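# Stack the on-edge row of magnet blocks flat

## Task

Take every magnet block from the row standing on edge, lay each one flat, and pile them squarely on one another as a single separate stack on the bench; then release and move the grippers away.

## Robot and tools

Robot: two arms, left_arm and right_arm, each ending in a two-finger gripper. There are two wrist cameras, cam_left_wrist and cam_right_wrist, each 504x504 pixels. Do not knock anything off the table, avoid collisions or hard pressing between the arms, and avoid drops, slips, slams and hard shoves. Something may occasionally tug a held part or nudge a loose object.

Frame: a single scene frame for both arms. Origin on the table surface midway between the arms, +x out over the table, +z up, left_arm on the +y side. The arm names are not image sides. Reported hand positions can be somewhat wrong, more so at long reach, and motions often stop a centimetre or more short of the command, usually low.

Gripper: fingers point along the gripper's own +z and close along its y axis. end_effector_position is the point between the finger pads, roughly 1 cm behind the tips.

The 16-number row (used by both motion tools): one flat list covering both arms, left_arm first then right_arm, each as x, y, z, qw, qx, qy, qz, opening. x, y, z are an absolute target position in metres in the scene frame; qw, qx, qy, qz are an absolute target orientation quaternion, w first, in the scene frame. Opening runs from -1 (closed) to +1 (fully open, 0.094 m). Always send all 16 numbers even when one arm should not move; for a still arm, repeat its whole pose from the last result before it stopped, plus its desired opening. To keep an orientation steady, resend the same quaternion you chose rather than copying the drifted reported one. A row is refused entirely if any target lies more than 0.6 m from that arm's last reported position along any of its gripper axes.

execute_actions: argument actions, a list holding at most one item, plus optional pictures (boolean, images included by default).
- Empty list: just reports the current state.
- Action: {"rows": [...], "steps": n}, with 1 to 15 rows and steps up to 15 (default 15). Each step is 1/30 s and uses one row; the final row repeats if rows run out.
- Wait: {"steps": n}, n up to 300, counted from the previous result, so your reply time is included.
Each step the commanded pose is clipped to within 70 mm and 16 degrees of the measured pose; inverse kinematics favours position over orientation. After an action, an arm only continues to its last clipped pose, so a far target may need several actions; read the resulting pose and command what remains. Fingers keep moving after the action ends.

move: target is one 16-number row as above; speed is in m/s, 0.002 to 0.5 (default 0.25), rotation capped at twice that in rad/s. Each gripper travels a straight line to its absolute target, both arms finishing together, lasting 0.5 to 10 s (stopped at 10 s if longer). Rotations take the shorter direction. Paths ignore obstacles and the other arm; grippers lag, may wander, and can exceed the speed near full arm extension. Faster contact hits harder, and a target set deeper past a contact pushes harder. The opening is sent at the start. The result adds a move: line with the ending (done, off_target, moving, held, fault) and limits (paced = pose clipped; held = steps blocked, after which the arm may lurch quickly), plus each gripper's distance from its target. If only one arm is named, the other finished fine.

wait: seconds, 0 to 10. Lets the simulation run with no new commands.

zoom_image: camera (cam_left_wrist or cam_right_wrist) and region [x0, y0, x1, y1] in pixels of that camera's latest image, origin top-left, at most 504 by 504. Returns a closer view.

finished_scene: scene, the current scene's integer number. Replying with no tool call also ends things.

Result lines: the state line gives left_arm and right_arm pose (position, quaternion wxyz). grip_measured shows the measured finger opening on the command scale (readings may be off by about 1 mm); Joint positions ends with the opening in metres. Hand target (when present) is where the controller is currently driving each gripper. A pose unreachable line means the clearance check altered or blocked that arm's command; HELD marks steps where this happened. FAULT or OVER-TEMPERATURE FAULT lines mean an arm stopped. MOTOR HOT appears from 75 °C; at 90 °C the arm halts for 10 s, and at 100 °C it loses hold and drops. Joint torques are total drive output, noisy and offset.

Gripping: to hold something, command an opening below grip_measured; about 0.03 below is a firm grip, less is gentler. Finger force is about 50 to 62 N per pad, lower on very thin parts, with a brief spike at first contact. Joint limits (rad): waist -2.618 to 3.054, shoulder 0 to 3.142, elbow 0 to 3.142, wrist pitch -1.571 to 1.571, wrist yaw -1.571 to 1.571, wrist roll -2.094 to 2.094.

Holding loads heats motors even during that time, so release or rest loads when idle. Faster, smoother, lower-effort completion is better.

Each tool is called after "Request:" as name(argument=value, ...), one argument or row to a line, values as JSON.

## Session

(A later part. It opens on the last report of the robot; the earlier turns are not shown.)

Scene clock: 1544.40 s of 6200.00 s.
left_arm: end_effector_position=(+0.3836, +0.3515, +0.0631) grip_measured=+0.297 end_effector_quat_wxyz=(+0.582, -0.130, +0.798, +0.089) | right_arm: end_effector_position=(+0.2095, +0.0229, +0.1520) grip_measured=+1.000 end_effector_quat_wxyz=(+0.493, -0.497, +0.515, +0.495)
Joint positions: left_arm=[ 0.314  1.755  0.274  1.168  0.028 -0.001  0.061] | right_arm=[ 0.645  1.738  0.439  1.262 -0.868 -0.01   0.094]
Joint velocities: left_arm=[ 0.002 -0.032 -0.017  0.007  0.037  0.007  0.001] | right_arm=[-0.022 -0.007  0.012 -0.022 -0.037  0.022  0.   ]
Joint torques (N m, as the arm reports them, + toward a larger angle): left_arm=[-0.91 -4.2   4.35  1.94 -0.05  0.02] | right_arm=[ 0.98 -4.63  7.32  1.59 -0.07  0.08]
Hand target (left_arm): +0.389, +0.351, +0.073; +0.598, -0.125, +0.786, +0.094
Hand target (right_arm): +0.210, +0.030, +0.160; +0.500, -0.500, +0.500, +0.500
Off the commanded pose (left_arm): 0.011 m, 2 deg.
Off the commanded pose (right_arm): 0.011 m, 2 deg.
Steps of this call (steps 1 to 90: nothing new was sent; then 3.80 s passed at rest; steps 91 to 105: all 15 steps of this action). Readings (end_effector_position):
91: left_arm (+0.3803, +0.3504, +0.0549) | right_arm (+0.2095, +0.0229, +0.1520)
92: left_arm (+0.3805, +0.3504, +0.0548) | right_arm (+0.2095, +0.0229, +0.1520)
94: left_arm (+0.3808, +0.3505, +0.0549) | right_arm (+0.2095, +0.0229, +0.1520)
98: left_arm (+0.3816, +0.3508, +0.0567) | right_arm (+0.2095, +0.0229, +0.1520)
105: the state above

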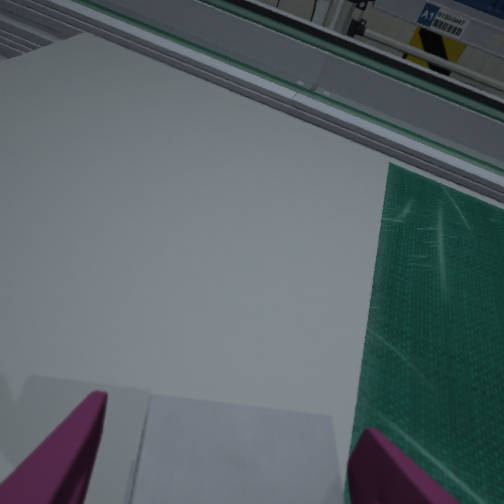

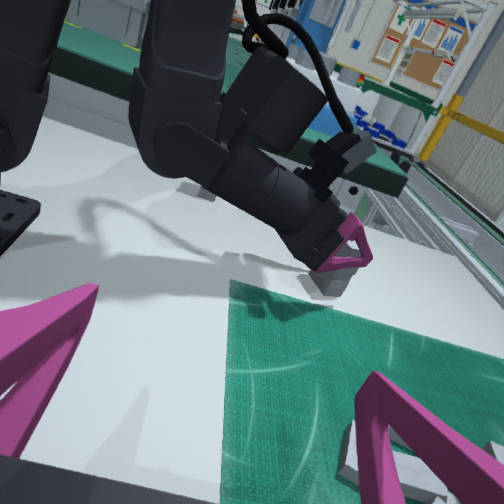

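Request:
move(
  target=[0.335,0.335,0.12,0.5979,-0.1245,0.7862,0.0947,0.3,0.21,0.03,0.16,0.5,-0.5,0.5,0.5,1],
  speed=0.1,
)

Request:
zoom_image(
  camera="cam_right_wrist",
  region=[290,210,390,310],
)

Scene clock: 1549.57 s of 6200.00 s.
left_arm: end_effector_position=(+0.3334, +0.3335, +0.1108) grip_measured=+0.298 end_effector_quat_wxyz=(+0.585, -0.129, +0.795, +0.090) | right_arm: end_effector_position=(+0.2095, +0.0229, +0.1520) grip_measured=+1.000 end_effector_quat_wxyz=(+0.493, -0.497, +0.515, +0.495)
Joint positions: left_arm=[0.314 1.162 0.151 0.707 0.028 0.001 0.061] | right_arm=[ 0.645  1.738  0.439  1.262 -0.868 -0.01   0.094]
Joint velocities: left_arm=[-0.022  0.002  0.017 -0.007 -0.007  0.066  0.   ] | right_arm=[-0.007 -0.002  0.017 -0.007 -0.007 -0.037  0.   ]
Joint torques (N m, as the arm reports them, + toward a larger angle): left_arm=[ 0.4  -3.53  6.6   1.62  0.06  0.06] | right_arm=[ 0.98 -4.62  7.4   1.6  -0.05  0.1 ]
Hand target (left_arm): +0.335, +0.335, +0.122; +0.598, -0.125, +0.786, +0.095
Hand target (right_arm): +0.210, +0.030, +0.160; +0.500, -0.500, +0.500, +0.500
Off the commanded pose (left_arm): 0.009 m, 2 deg.
Off the commanded pose (right_arm): 0.011 m, 2 deg.
After step 90, 0.67 s passed at rest.
move: off_target (right_arm)

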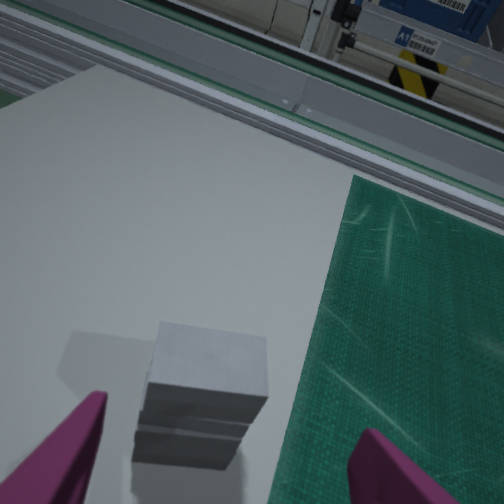

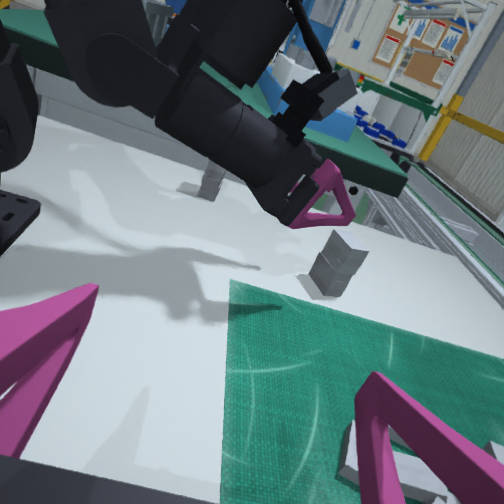

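Region (290, 210, 390, 310) of cam_right_wrist's 504x504 image, scaled by 5.040, with more detail than that image has.

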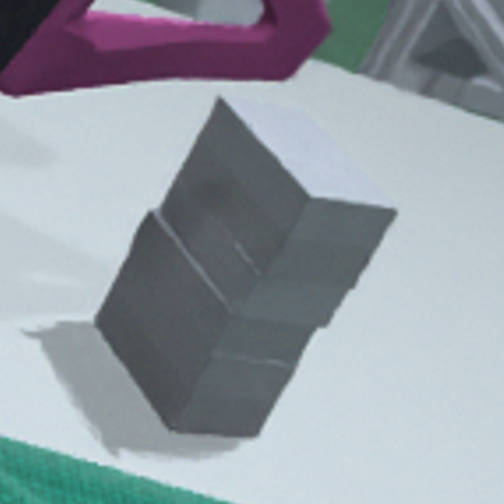

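Request:
zoom_image(
  camera="cam_left_wrist",
  region=[110,300,290,480],
)

Region (110, 300, 290, 480) of cam_left_wrist's 504x504 image, scaled by 2.800, with more detail than that image has.

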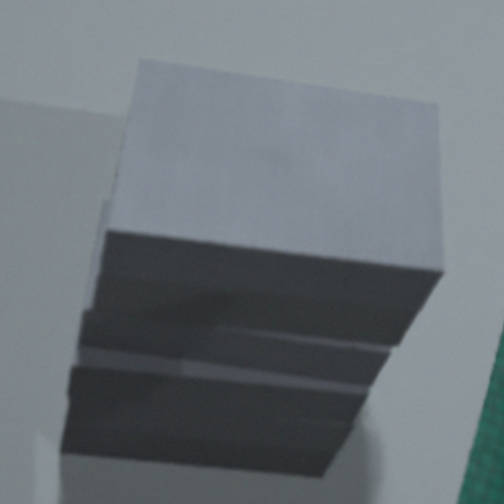

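Request:
move(
  target=[0.380,0.352,0.15,0,0.5807,0.8141,0,0.2,0.21,0.03,0.16,0.5,-0.5,0.5,0.5,1],
  speed=0.15,
)

Scene clock: 1574.87 s of 6200.00 s.
left_arm: end_effector_position=(+0.3747, +0.3541, +0.1435) grip_measured=+0.202 end_effector_quat_wxyz=(-0.009, +0.575, +0.818, +0.001) | right_arm: end_effector_position=(+0.2095, +0.0229, +0.1520) grip_measured=+1.000 end_effector_quat_wxyz=(+0.493, -0.497, +0.515, +0.495)
Joint positions: left_arm=[ 0.308  2.006  1.901 -1.474 -0.017  1.562  0.056] | right_arm=[ 0.645  1.738  0.439  1.262 -0.868 -0.01   0.094]
Joint velocities: left_arm=[ 0.002 -0.007 -0.002 -0.051 -0.081 -0.022 -0.   ] | right_arm=[ 0.002  0.007 -0.012  0.022  0.051  0.007  0.   ]
Joint torques (N m, as the arm reports them, + toward a larger angle): left_arm=[-1.02 -8.89  8.41  0.06  0.    0.03] | right_arm=[ 0.94 -4.69  7.39  1.61 -0.07  0.09]
Hand target (left_arm): +0.377, +0.351, +0.151; -0.007, +0.582, +0.813, +0.006
Hand target (right_arm): +0.210, +0.030, +0.160; +0.500, -0.500, +0.500, +0.500
Off the commanded pose (left_arm): 0.009 m, 1 deg.
Off the commanded pose (right_arm): 0.011 m, 2 deg.
After step 90, 15.37 s passed at rest.
move: off_target (right_arm)

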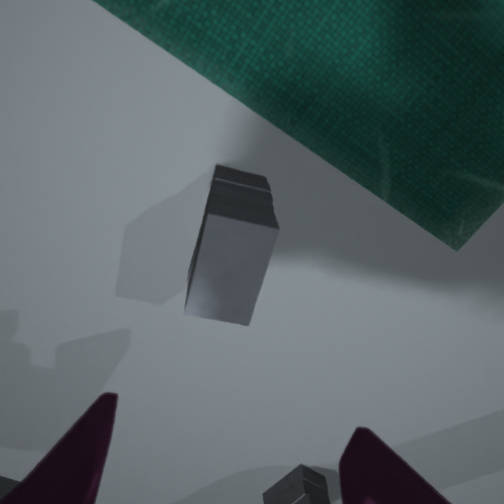

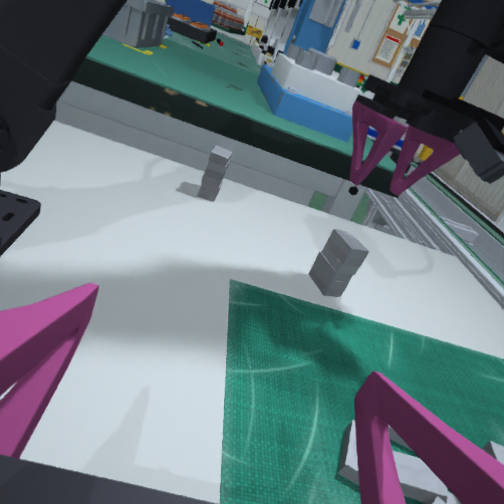

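Request:
move(
  target=[0.381,0.351,0.075,0,0.5807,0.8141,0,0.2,0.21,0.03,0.16,0.5,-0.5,0.5,0.5,1],
  speed=0.08,
)

Request:
zoom_image(
  camera="cam_right_wrist",
  region=[280,160,430,310],
)

Scene clock: 1584.90 s of 6200.00 s.
left_arm: end_effector_position=(+0.3759, +0.3547, +0.0734) grip_measured=+0.202 end_effector_quat_wxyz=(-0.013, +0.576, +0.817, -0.003) | right_arm: end_effector_position=(+0.2095, +0.0229, +0.1520) grip_measured=+1.000 end_effector_quat_wxyz=(+0.493, -0.497, +0.515, +0.495)
Joint positions: left_arm=[ 0.308  2.024  1.648 -1.215 -0.018  1.565  0.056] | right_arm=[ 0.645  1.738  0.439  1.262 -0.868 -0.01   0.094]
Joint velocities: left_arm=[ 0.007 -0.012 -0.012 -0.022 -0.022 -0.051 -0.001] | right_arm=[ 0.002  0.017  0.002 -0.007 -0.022  0.081  0.   ]
Joint torques (N m, as the arm reports them, + toward a larger angle): left_arm=[-0.5  -9.36  5.82  0.33  0.17  0.02] | right_arm=[ 0.96 -4.6   7.41  1.59 -0.06  0.1 ]
Hand target (left_arm): +0.381, +0.351, +0.075; -0.000, +0.581, +0.814, -0.000
Hand target (right_arm): +0.210, +0.030, +0.160; +0.500, -0.500, +0.500, +0.500
Off the commanded pose (left_arm): 0.006 m, 2 deg.
Off the commanded pose (right_arm): 0.011 m, 2 deg.
After step 90, 5.67 s passed at rest.
move: off_target (right_arm)

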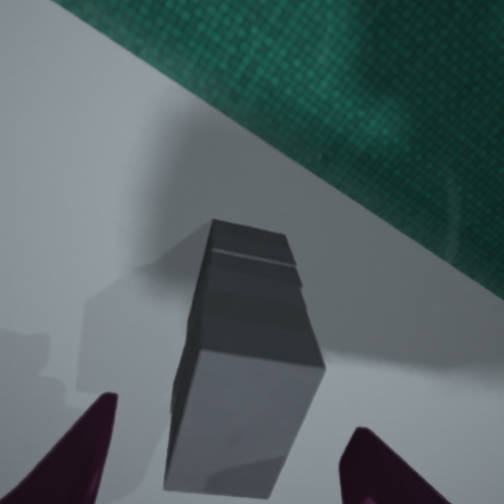

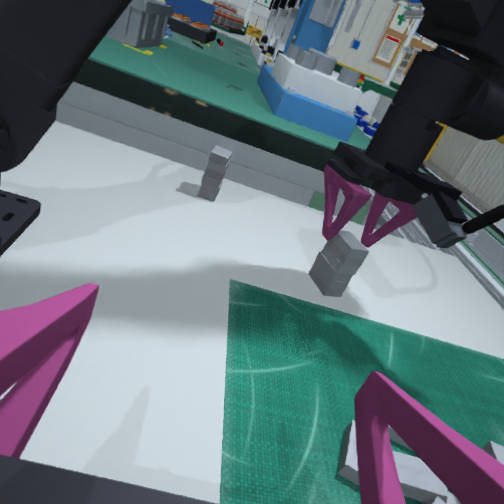

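Region (280, 160, 430, 310) of cam_right_wrist's 504x504 image, scaled by 3.360, with more detail than that image has.

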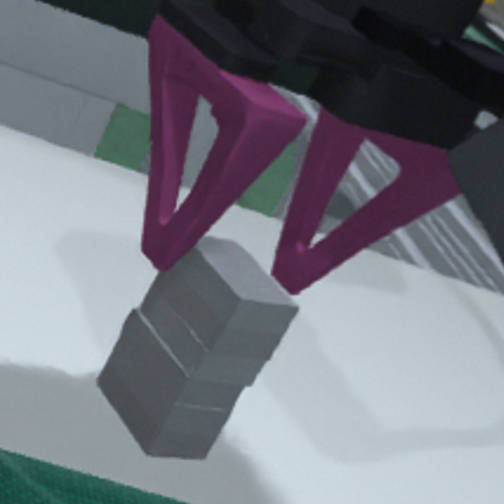

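Request:
move(
  target=[0.381,0.346,0.045,0,0.5807,0.8141,0,0.2,0.21,0.03,0.16,0.5,-0.5,0.5,0.5,1],
  speed=0.05,
)

Scene clock: 1590.20 s of 6200.00 s.
left_arm: end_effector_position=(+0.3757, +0.3518, +0.0449) grip_measured=+0.202 end_effector_quat_wxyz=(-0.012, +0.579, +0.815, -0.001) | right_arm: end_effector_position=(+0.2095, +0.0229, +0.1520) grip_measured=+1.000 end_effector_quat_wxyz=(+0.493, -0.497, +0.515, +0.495)
Joint positions: left_arm=[ 0.301  2.036  1.551 -1.1   -0.018  1.564  0.056] | right_arm=[ 0.645  1.738  0.439  1.262 -0.868 -0.01   0.094]
Joint velocities: left_arm=[ 0.002  0.007 -0.012  0.066 -0.007 -0.022  0.001] | right_arm=[-0.032 -0.007  0.012  0.022 -0.022  0.007  0.   ]
Joint torques (N m, as the arm reports them, + toward a larger angle): left_arm=[-1.01 -9.13  5.57  0.35  0.15 -0.08] | right_arm=[ 0.99 -4.63  7.4   1.58 -0.06  0.1 ]
Hand target (left_arm): +0.381, +0.346, +0.045; +0.000, +0.581, +0.814, -0.000
Hand target (right_arm): +0.210, +0.030, +0.160; +0.500, -0.500, +0.500, +0.500
Off the commanded pose (left_arm): 0.008 m, 1 deg.
Off the commanded pose (right_arm): 0.011 m, 2 deg.
After step 90, 1.23 s passed at rest.
move: off_target (right_arm)

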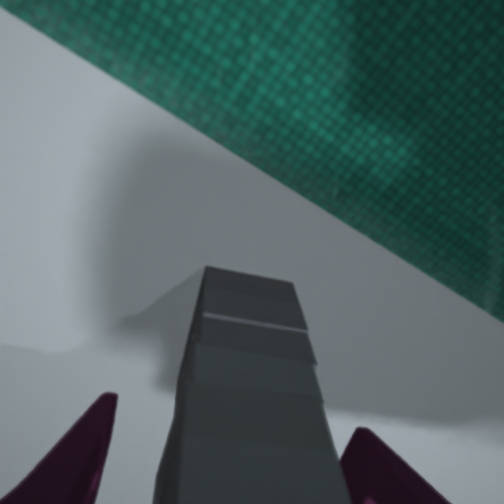

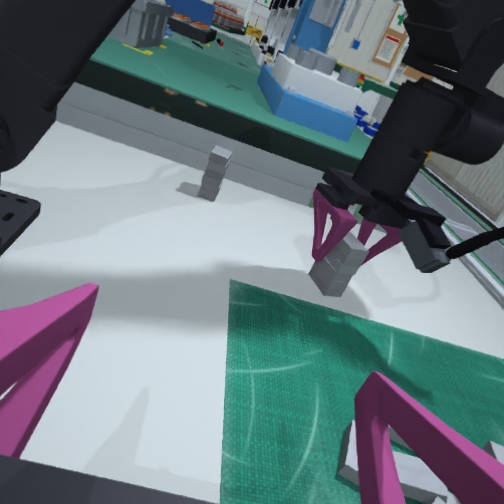

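Request:
move(
  target=[0.381,0.347,0.018,0.0104,0.5807,0.8141,0.014,0.2,0.21,0.03,0.16,0.5,-0.5,0.5,0.5,1],
  speed=0.04,
)

Request:
zoom_image(
  camera="cam_right_wrist",
  region=[280,190,400,310],
)

Scene clock: 1604.43 s of 6200.00 s.
left_arm: end_effector_position=(+0.3762, +0.3520, +0.0181) grip_measured=+0.202 end_effector_quat_wxyz=(-0.001, +0.579, +0.815, +0.013) | right_arm: end_effector_position=(+0.2095, +0.0229, +0.1520) grip_measured=+1.000 end_effector_quat_wxyz=(+0.493, -0.497, +0.515, +0.495)
Joint positions: left_arm=[ 0.301  2.036  1.44  -0.954 -0.018  1.564  0.056] | right_arm=[ 0.645  1.738  0.439  1.262 -0.868 -0.01   0.094]
Joint velocities: left_arm=[-0.012  0.012 -0.007  0.081  0.022 -0.022 -0.001] | right_arm=[-0.017 -0.012 -0.002  0.007  0.051  0.007  0.   ]
Joint torques (N m, as the arm reports them, + toward a larger angle): left_arm=[-0.71 -9.03  5.49  0.42  0.17 -0.06] | right_arm=[ 1.03 -4.56  7.42  1.59 -0.04  0.11]
Hand target (left_arm): +0.381, +0.347, +0.018; +0.010, +0.580, +0.814, +0.014
Hand target (right_arm): +0.210, +0.030, +0.160; +0.500, -0.500, +0.500, +0.500
Off the commanded pose (left_arm): 0.007 m, 1 deg.
Off the commanded pose (right_arm): 0.011 m, 2 deg.
After step 90, 10.07 s passed at rest.
move: off_target (right_arm)

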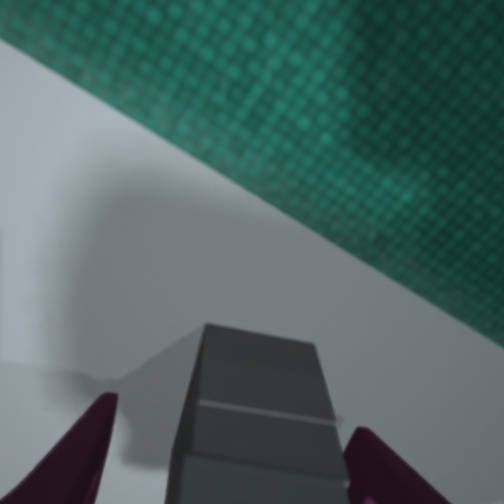

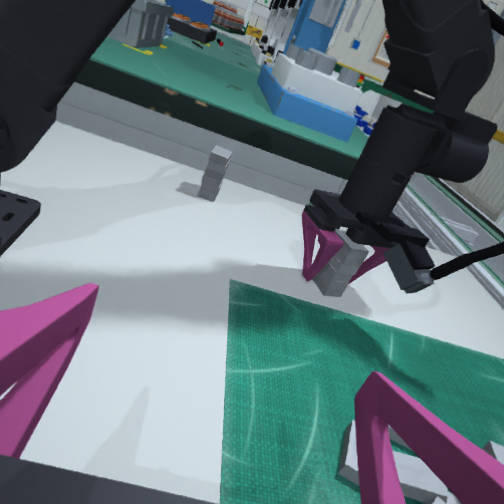

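Region (280, 190, 400, 310) of cam_right_wrist's 504x504 image, scaled by 4.200, with more detail than that image has.

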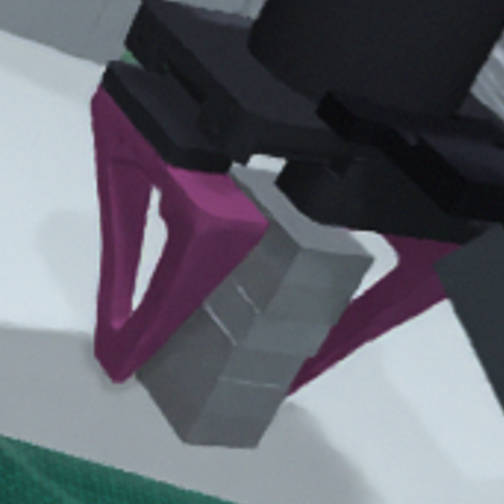

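Request:
execute_actions(
  actions=[
    {"rows":[[0.381,0.347,0.018,0.0104,0.5807,0.8141,0.014,0.0,0.21,0.03,0.16,0.5,-0.5,0.5,0.5,1],[0.381,0.347,0.018,0.0104,0.5807,0.8141,0.014,-0.1,0.21,0.03,0.16,0.5,-0.5,0.5,0.5,1],[0.381,0.347,0.018,0.0104,0.5807,0.8141,0.014,-0.2,0.21,0.03,0.16,0.5,-0.5,0.5,0.5,1],[0.381,0.347,0.018,0.0104,0.5807,0.8141,0.014,-0.27,0.21,0.03,0.16,0.5,-0.5,0.5,0.5,1],[0.381,0.347,0.018,0.0104,0.5807,0.8141,0.014,-0.33,0.21,0.03,0.16,0.5,-0.5,0.5,0.5,1],[0.381,0.347,0.018,0.0104,0.5807,0.8141,0.014,-0.36,0.21,0.03,0.16,0.5,-0.5,0.5,0.5,1],[0.381,0.347,0.018,0.0104,0.5807,0.8141,0.014,-0.38,0.21,0.03,0.16,0.5,-0.5,0.5,0.5,1],[0.381,0.347,0.018,0.0104,0.5807,0.8141,0.014,-0.40,0.21,0.03,0.16,0.5,-0.5,0.5,0.5,1],[0.381,0.347,0.018,0.0104,0.5807,0.8141,0.014,-0.41,0.21,0.03,0.16,0.5,-0.5,0.5,0.5,1],[0.381,0.347,0.018,0.0104,0.5807,0.8141,0.014,-0.42,0.21,0.03,0.16,0.5,-0.5,0.5,0.5,1],[0.381,0.347,0.018,0.0104,0.5807,0.8141,0.014,-0.43,0.21,0.03,0.16,0.5,-0.5,0.5,0.5,1],[0.381,0.347,0.018,0.0104,0.5807,0.8141,0.014,-0.44,0.21,0.03,0.16,0.5,-0.5,0.5,0.5,1]],"steps":15},
  ],
)

Request:
zoom_image(
  camera="cam_right_wrist",
  region=[280,190,400,310],
)

Scene clock: 1624.17 s of 6200.00 s.
left_arm: end_effector_position=(+0.3769, +0.3523, +0.0182) grip_measured=-0.437 end_effector_quat_wxyz=(-0.000, +0.579, +0.815, +0.015) | right_arm: end_effector_position=(+0.2095, +0.0229, +0.1520) grip_measured=+1.000 end_effector_quat_wxyz=(+0.493, -0.497, +0.515, +0.495)
Joint positions: left_arm=[ 0.301  2.036  1.44  -0.951 -0.018  1.564  0.026] | right_arm=[ 0.645  1.738  0.439  1.262 -0.868 -0.01   0.094]
Joint velocities: left_arm=[-0.007 -0.012 -0.007 -0.051  0.051 -0.007 -0.001] | right_arm=[ 0.002 -0.007 -0.012 -0.051  0.007  0.007  0.   ]
Joint torques (N m, as the arm reports them, + toward a larger angle): left_arm=[-0.73 -9.06  5.42  0.39  0.17 -0.05] | right_arm=[ 1.02 -4.66  7.4   1.58 -0.04  0.09]
Hand target (left_arm): +0.381, +0.347, +0.018; +0.010, +0.581, +0.814, +0.014
Hand target (right_arm): +0.210, +0.030, +0.160; +0.500, -0.500, +0.500, +0.500
Off the commanded pose (left_arm): 0.007 m, 1 deg.
Off the commanded pose (right_arm): 0.011 m, 2 deg.
Steps of this call (steps 1 to 90: nothing new was sent; then 16.23 s passed at rest; steps 91 to 105: all 15 steps of this action). Readings (end_effector_position):
91: left_arm (+0.3766, +0.3521, +0.0181) | right_arm (+0.2095, +0.0229, +0.1520)
92: left_arm (+0.3766, +0.3521, +0.0181) | right_arm (+0.2095, +0.0229, +0.1520)
94: left_arm (+0.3766, +0.3521, +0.0181) | right_arm (+0.2095, +0.0229, +0.1520)
98: left_arm (+0.3772, +0.3524, +0.0182) | right_arm (+0.2095, +0.0229, +0.1520)
105: the state above

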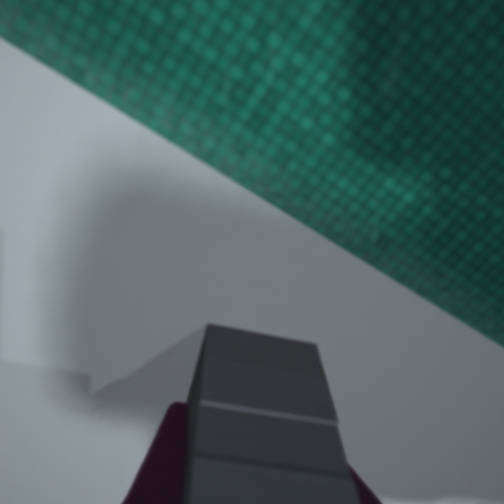

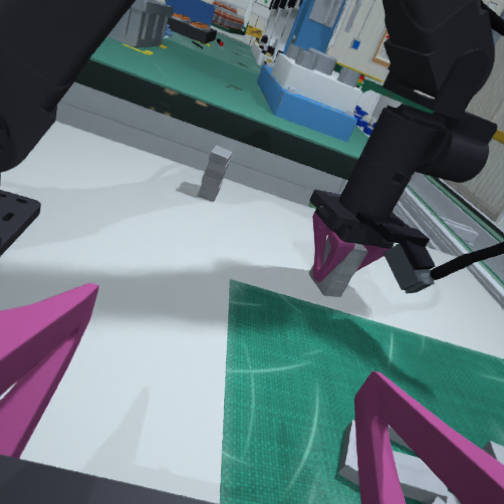

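Region (280, 190, 400, 310) of cam_right_wrist's 504x504 image, scaled by 4.200, with more detail than that image has.

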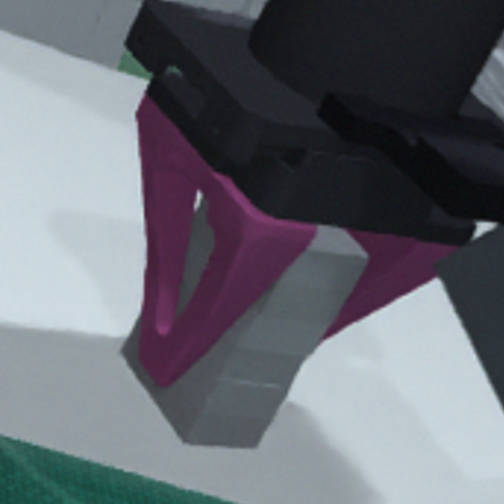

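Request:
execute_actions(
  actions=[
    {"rows":[[0.381,0.347,0.018,0.0104,0.5807,0.8141,0.014,-0.45,0.21,0.03,0.16,0.5,-0.5,0.5,0.5,1],[0.381,0.347,0.018,0.0104,0.5807,0.8141,0.014,-0.45,0.21,0.03,0.16,0.5,-0.5,0.5,0.5,1],[0.381,0.347,0.018,0.0104,0.5807,0.8141,0.014,-0.46,0.21,0.03,0.16,0.5,-0.5,0.5,0.5,1],[0.381,0.347,0.018,0.0104,0.5807,0.8141,0.014,-0.46,0.21,0.03,0.16,0.5,-0.5,0.5,0.5,1],[0.381,0.347,0.018,0.0104,0.5807,0.8141,0.014,-0.47,0.21,0.03,0.16,0.5,-0.5,0.5,0.5,1],[0.381,0.347,0.018,0.0104,0.5807,0.8141,0.014,-0.47,0.21,0.03,0.16,0.5,-0.5,0.5,0.5,1],[0.381,0.347,0.018,0.0104,0.5807,0.8141,0.014,-0.48,0.21,0.03,0.16,0.5,-0.5,0.5,0.5,1],[0.381,0.347,0.018,0.0104,0.5807,0.8141,0.014,-0.48,0.21,0.03,0.16,0.5,-0.5,0.5,0.5,1],[0.381,0.347,0.018,0.0104,0.5807,0.8141,0.014,-0.49,0.21,0.03,0.16,0.5,-0.5,0.5,0.5,1],[0.381,0.347,0.018,0.0104,0.5807,0.8141,0.014,-0.49,0.21,0.03,0.16,0.5,-0.5,0.5,0.5,1],[0.381,0.347,0.018,0.0104,0.5807,0.8141,0.014,-0.50,0.21,0.03,0.16,0.5,-0.5,0.5,0.5,1]],"steps":15},
  ],
)

Request:
zoom_image(
  camera="cam_right_wrist",
  region=[280,190,400,310],
)

Scene clock: 1632.07 s of 6200.00 s.
left_arm: end_effector_position=(+0.3768, +0.3522, +0.0182) grip_measured=-0.468 end_effector_quat_wxyz=(-0.001, +0.579, +0.815, +0.014) | right_arm: end_effector_position=(+0.2095, +0.0229, +0.1520) grip_measured=+1.000 end_effector_quat_wxyz=(+0.493, -0.497, +0.515, +0.495)
Joint positions: left_arm=[ 0.301  2.036  1.44  -0.951 -0.018  1.564  0.025] | right_arm=[ 0.645  1.738  0.439  1.262 -0.868 -0.01   0.094]
Joint velocities: left_arm=[ 0.002 -0.012 -0.012 -0.051  0.007  0.007 -0.   ] | right_arm=[-0.007  0.002 -0.012  0.007  0.022  0.022  0.   ]
Joint torques (N m, as the arm reports them, + toward a larger angle): left_arm=[-0.8  -9.04  5.38  0.39  0.17 -0.06] | right_arm=[ 1.03 -4.63  7.44  1.57 -0.07  0.11]
Hand target (left_arm): +0.381, +0.347, +0.018; +0.010, +0.581, +0.814, +0.014
Hand target (right_arm): +0.210, +0.030, +0.160; +0.500, -0.500, +0.500, +0.500
Off the commanded pose (left_arm): 0.007 m, 1 deg.
Off the commanded pose (right_arm): 0.011 m, 2 deg.
Steps of this call (steps 1 to 90: nothing new was sent; then 4.40 s passed at rest; steps 91 to 105: all 15 steps of this action). Readings (end_effector_position):
91: left_arm (+0.3769, +0.3522, +0.0182) | right_arm (+0.2095, +0.0229, +0.1520)
92: left_arm (+0.3768, +0.3522, +0.0182) | right_arm (+0.2095, +0.0229, +0.1520)
94: left_arm (+0.3768, +0.3522, +0.0182) | right_arm (+0.2095, +0.0229, +0.1520)
98: left_arm (+0.3768, +0.3522, +0.0182) | right_arm (+0.2095, +0.0229, +0.1520)
105: the state above

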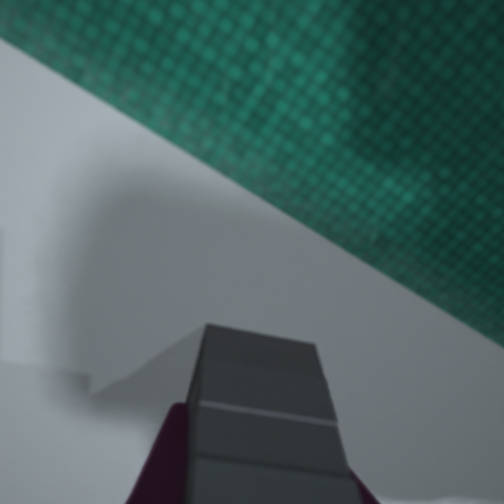

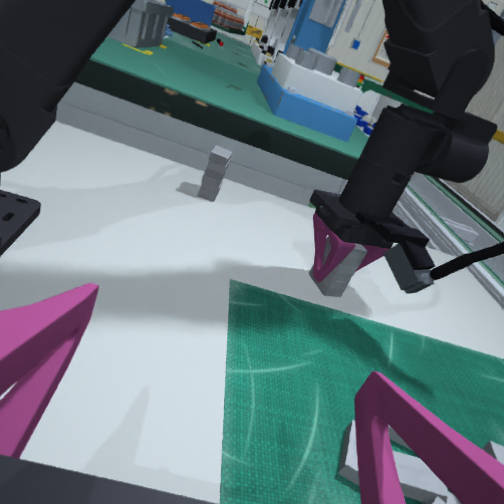

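Region (280, 190, 400, 310) of cam_right_wrist's 504x504 image, scaled by 4.200, with more detail than that image has.

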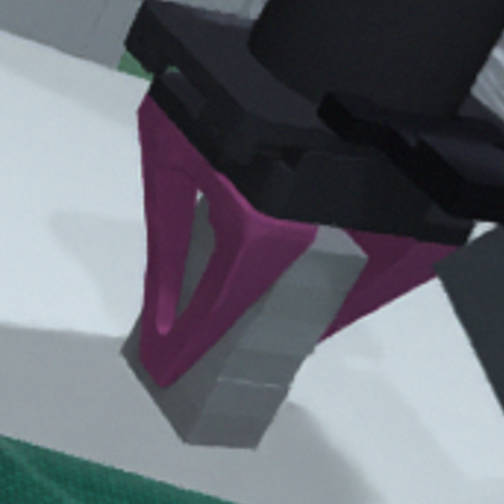

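Request:
execute_actions(
  actions=[
    {"rows":[[0.379,0.350,0.018,0.0104,0.5807,0.8141,0.014,-0.47,0.21,0.03,0.16,0.5,-0.5,0.5,0.5,1],[0.379,0.350,0.018,0.0104,0.5807,0.8141,0.014,-0.46,0.21,0.03,0.16,0.5,-0.5,0.5,0.5,1],[0.379,0.350,0.018,0.0104,0.5807,0.8141,0.014,-0.45,0.21,0.03,0.16,0.5,-0.5,0.5,0.5,1],[0.379,0.350,0.018,0.0104,0.5807,0.8141,0.014,-0.44,0.21,0.03,0.16,0.5,-0.5,0.5,0.5,1],[0.379,0.350,0.018,0.0104,0.5807,0.8141,0.014,-0.42,0.21,0.03,0.16,0.5,-0.5,0.5,0.5,1],[0.379,0.350,0.018,0.0104,0.5807,0.8141,0.014,-0.40,0.21,0.03,0.16,0.5,-0.5,0.5,0.5,1],[0.379,0.350,0.018,0.0104,0.5807,0.8141,0.014,-0.3,0.21,0.03,0.16,0.5,-0.5,0.5,0.5,1],[0.379,0.350,0.018,0.0104,0.5807,0.8141,0.014,0.2,0.21,0.03,0.16,0.5,-0.5,0.5,0.5,1]],"steps":15},
  ],
)

Request:
move(
  target=[0.379,0.351,0.14,0,0.5807,0.8141,0,0.2,0.21,0.03,0.16,0.5,-0.5,0.5,0.5,1],
  speed=0.12,
)

Request:
zoom_image(
  camera="cam_right_wrist",
  region=[290,210,390,310],
)

Scene clock: 1639.03 s of 6200.00 s.
left_arm: end_effector_position=(+0.3768, +0.3522, +0.0179) grip_measured=+0.197 end_effector_quat_wxyz=(-0.000, +0.579, +0.815, +0.015) | right_arm: end_effector_position=(+0.2095, +0.0229, +0.1520) grip_measured=+1.000 end_effector_quat_wxyz=(+0.493, -0.497, +0.515, +0.495)
Joint positions: left_arm=[ 0.301  2.036  1.438 -0.95  -0.018  1.565  0.056] | right_arm=[ 0.645  1.738  0.439  1.262 -0.868 -0.01   0.094]
Joint velocities: left_arm=[-0.002  0.002  0.002 -0.022 -0.066  0.007 -0.001] | right_arm=[-0.007  0.007 -0.007 -0.037 -0.022 -0.007  0.   ]
Joint torques (N m, as the arm reports them, + toward a larger angle): left_arm=[ 0.04 -9.34  5.08  0.41  0.16  0.02] | right_arm=[ 1.12 -4.69  7.43  1.62 -0.05  0.1 ]
Hand target (left_arm): +0.379, +0.350, +0.018; +0.010, +0.581, +0.814, +0.014
Hand target (right_arm): +0.210, +0.030, +0.160; +0.500, -0.500, +0.500, +0.500
Off the commanded pose (left_arm): 0.003 m, 1 deg.
Off the commanded pose (right_arm): 0.011 m, 2 deg.
Steps of this call (steps 1 to 90: nothing new was sent; then 3.47 s passed at rest; steps 91 to 105: all 15 steps of this action). Readings (end_effector_position):
91: left_arm (+0.3764, +0.3521, +0.0179) | right_arm (+0.2095, +0.0229, +0.1520)
92: left_arm (+0.3764, +0.3521, +0.0179) | right_arm (+0.2095, +0.0229, +0.1520)
94: left_arm (+0.3764, +0.3521, +0.0179) | right_arm (+0.2095, +0.0229, +0.1520)
98: left_arm (+0.3766, +0.3521, +0.0179) | right_arm (+0.2095, +0.0229, +0.1520)
105: the state above

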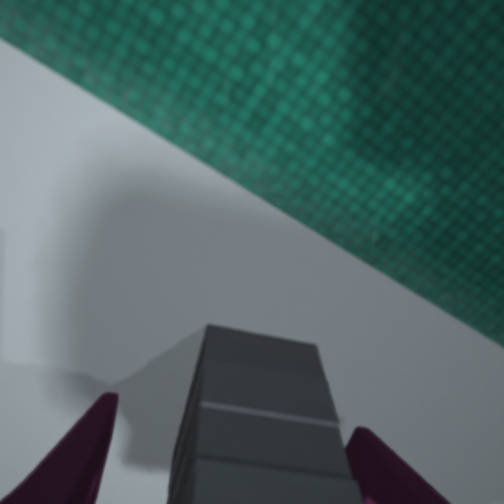

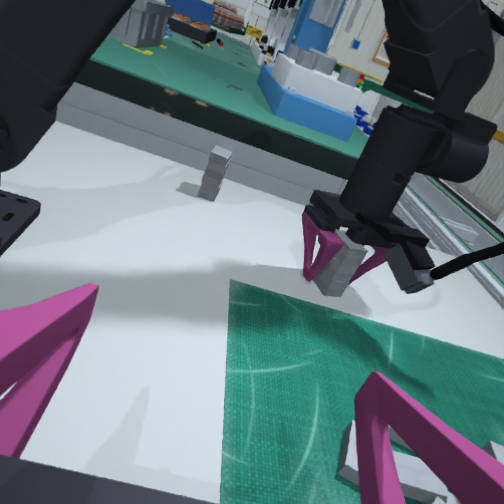

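Scene clock: 1640.90 s of 6200.00 s.
left_arm: end_effector_position=(+0.3770, +0.3523, +0.1286) grip_measured=+0.197 end_effector_quat_wxyz=(-0.013, +0.580, +0.815, -0.003) | right_arm: end_effector_position=(+0.2095, +0.0229, +0.1520) grip_measured=+1.000 end_effector_quat_wxyz=(+0.493, -0.497, +0.515, +0.495)
Joint positions: left_arm=[ 0.301  2.019  1.86  -1.432 -0.018  1.567  0.056] | right_arm=[ 0.645  1.738  0.439  1.262 -0.868 -0.01   0.094]
Joint velocities: left_arm=[-0.022 -0.002 -0.002 -0.037  0.022 -0.081  0.001] | right_arm=[ 0.002 -0.012 -0.002  0.037 -0.022  0.066  0.   ]
Joint torques (N m, as the arm reports them, + toward a larger angle): left_arm=[  0.3  -10.08   8.16   0.02   0.15   0.04] | right_arm=[ 0.97 -4.66  7.44  1.58 -0.06  0.1 ]
Hand target (left_arm): +0.378, +0.351, +0.140; -0.000, +0.581, +0.814, +0.000
Hand target (right_arm): +0.210, +0.030, +0.160; +0.500, -0.500, +0.500, +0.500
Off the commanded pose (left_arm): 0.012 m, 2 deg.
Off the commanded pose (right_arm): 0.011 m, 2 deg.
move: off_target (left_arm, right_arm)

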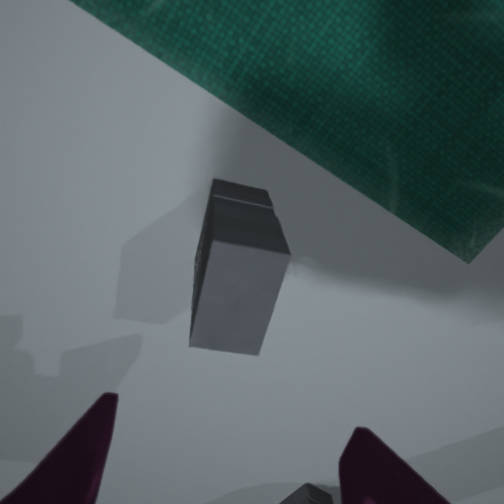

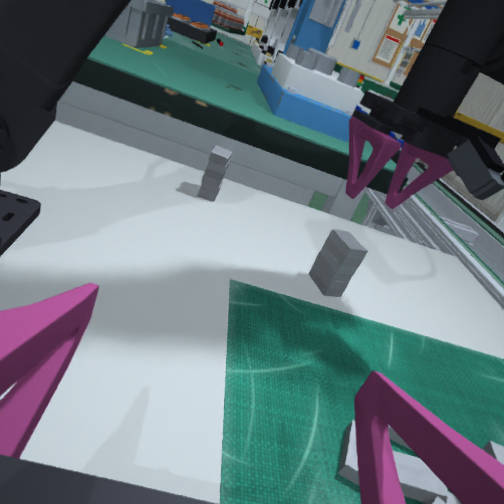

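Region (290, 210, 390, 310) of cam_right_wrist's 504x504 image, scaled by 5.040, with more detail than that image has.

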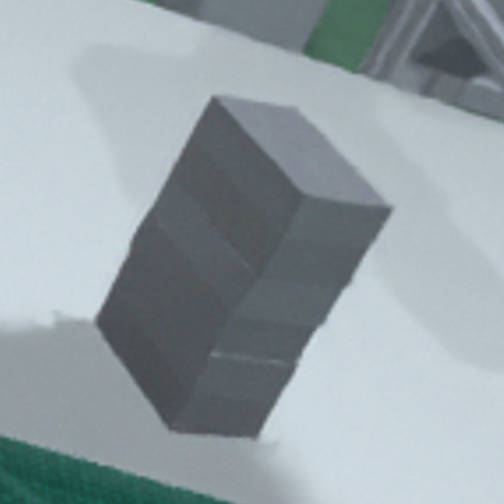

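Request:
move(
  target=[0.22,0.28,0.2,0,-0.135,0.991,0,1,0.15,-0.36,0.2,0.22,0,0.975,0,1],
  speed=0.3,
)

Scene clock: 1648.67 s of 6200.00 s.
left_arm: end_effector_position=(+0.2237, +0.2846, +0.1981) grip_measured=+1.000 end_effector_quat_wxyz=(+0.015, -0.137, +0.990, +0.005) | right_arm: end_effector_position=(+0.1502, -0.3541, +0.1890) grip_measured=+1.000 end_effector_quat_wxyz=(+0.214, +0.001, +0.977, +0.004)
Joint positions: left_arm=[ 0.243  1.357  1.398 -1.58  -0.007 -0.003  0.094] | right_arm=[-0.543  0.752  0.995 -1.433 -0.209 -0.46   0.094]
Joint velocities: left_arm=[ 0.012  0.012 -0.012 -0.007 -0.066 -0.037  0.   ] | right_arm=[-0.012 -0.007  0.007 -0.022  0.007 -0.022  0.   ]
Joint torques (N m, as the arm reports them, + toward a larger angle): left_arm=[-1.14 -4.84  5.28  0.24  0.07 -0.06] | right_arm=[-0.83  2.06  9.34  0.79 -0.14 -0.08]
Hand target (left_arm): +0.221, +0.280, +0.201; +0.021, -0.135, +0.991, +0.003
Hand target (right_arm): +0.153, -0.357, +0.197; +0.220, +0.001, +0.975, +0.001
Off the commanded pose (left_arm): 0.006 m, 2 deg.
Off the commanded pose (right_arm): 0.012 m, 1 deg.
joint sent to its limit (left arm) — the command would take joint 4 (wrist pitch) past its lower limit, so that joint was sent only as far as its limit.
After step 90, 1.10 s passed at rest.
move: off_target (right_arm)

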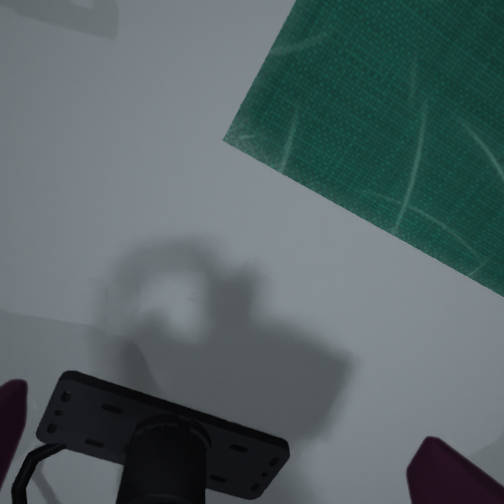

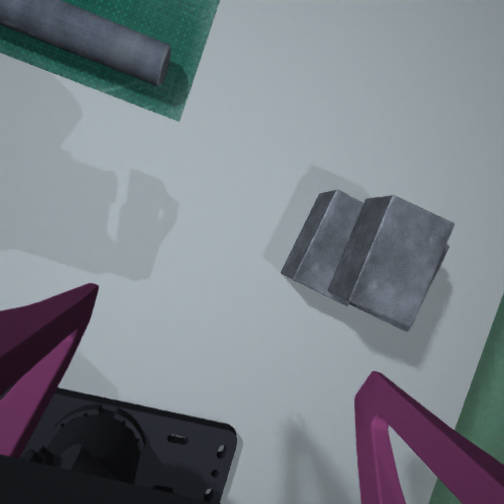

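Request:
finished_scene(
  scene=1,
)

The scene is finished: the task was done.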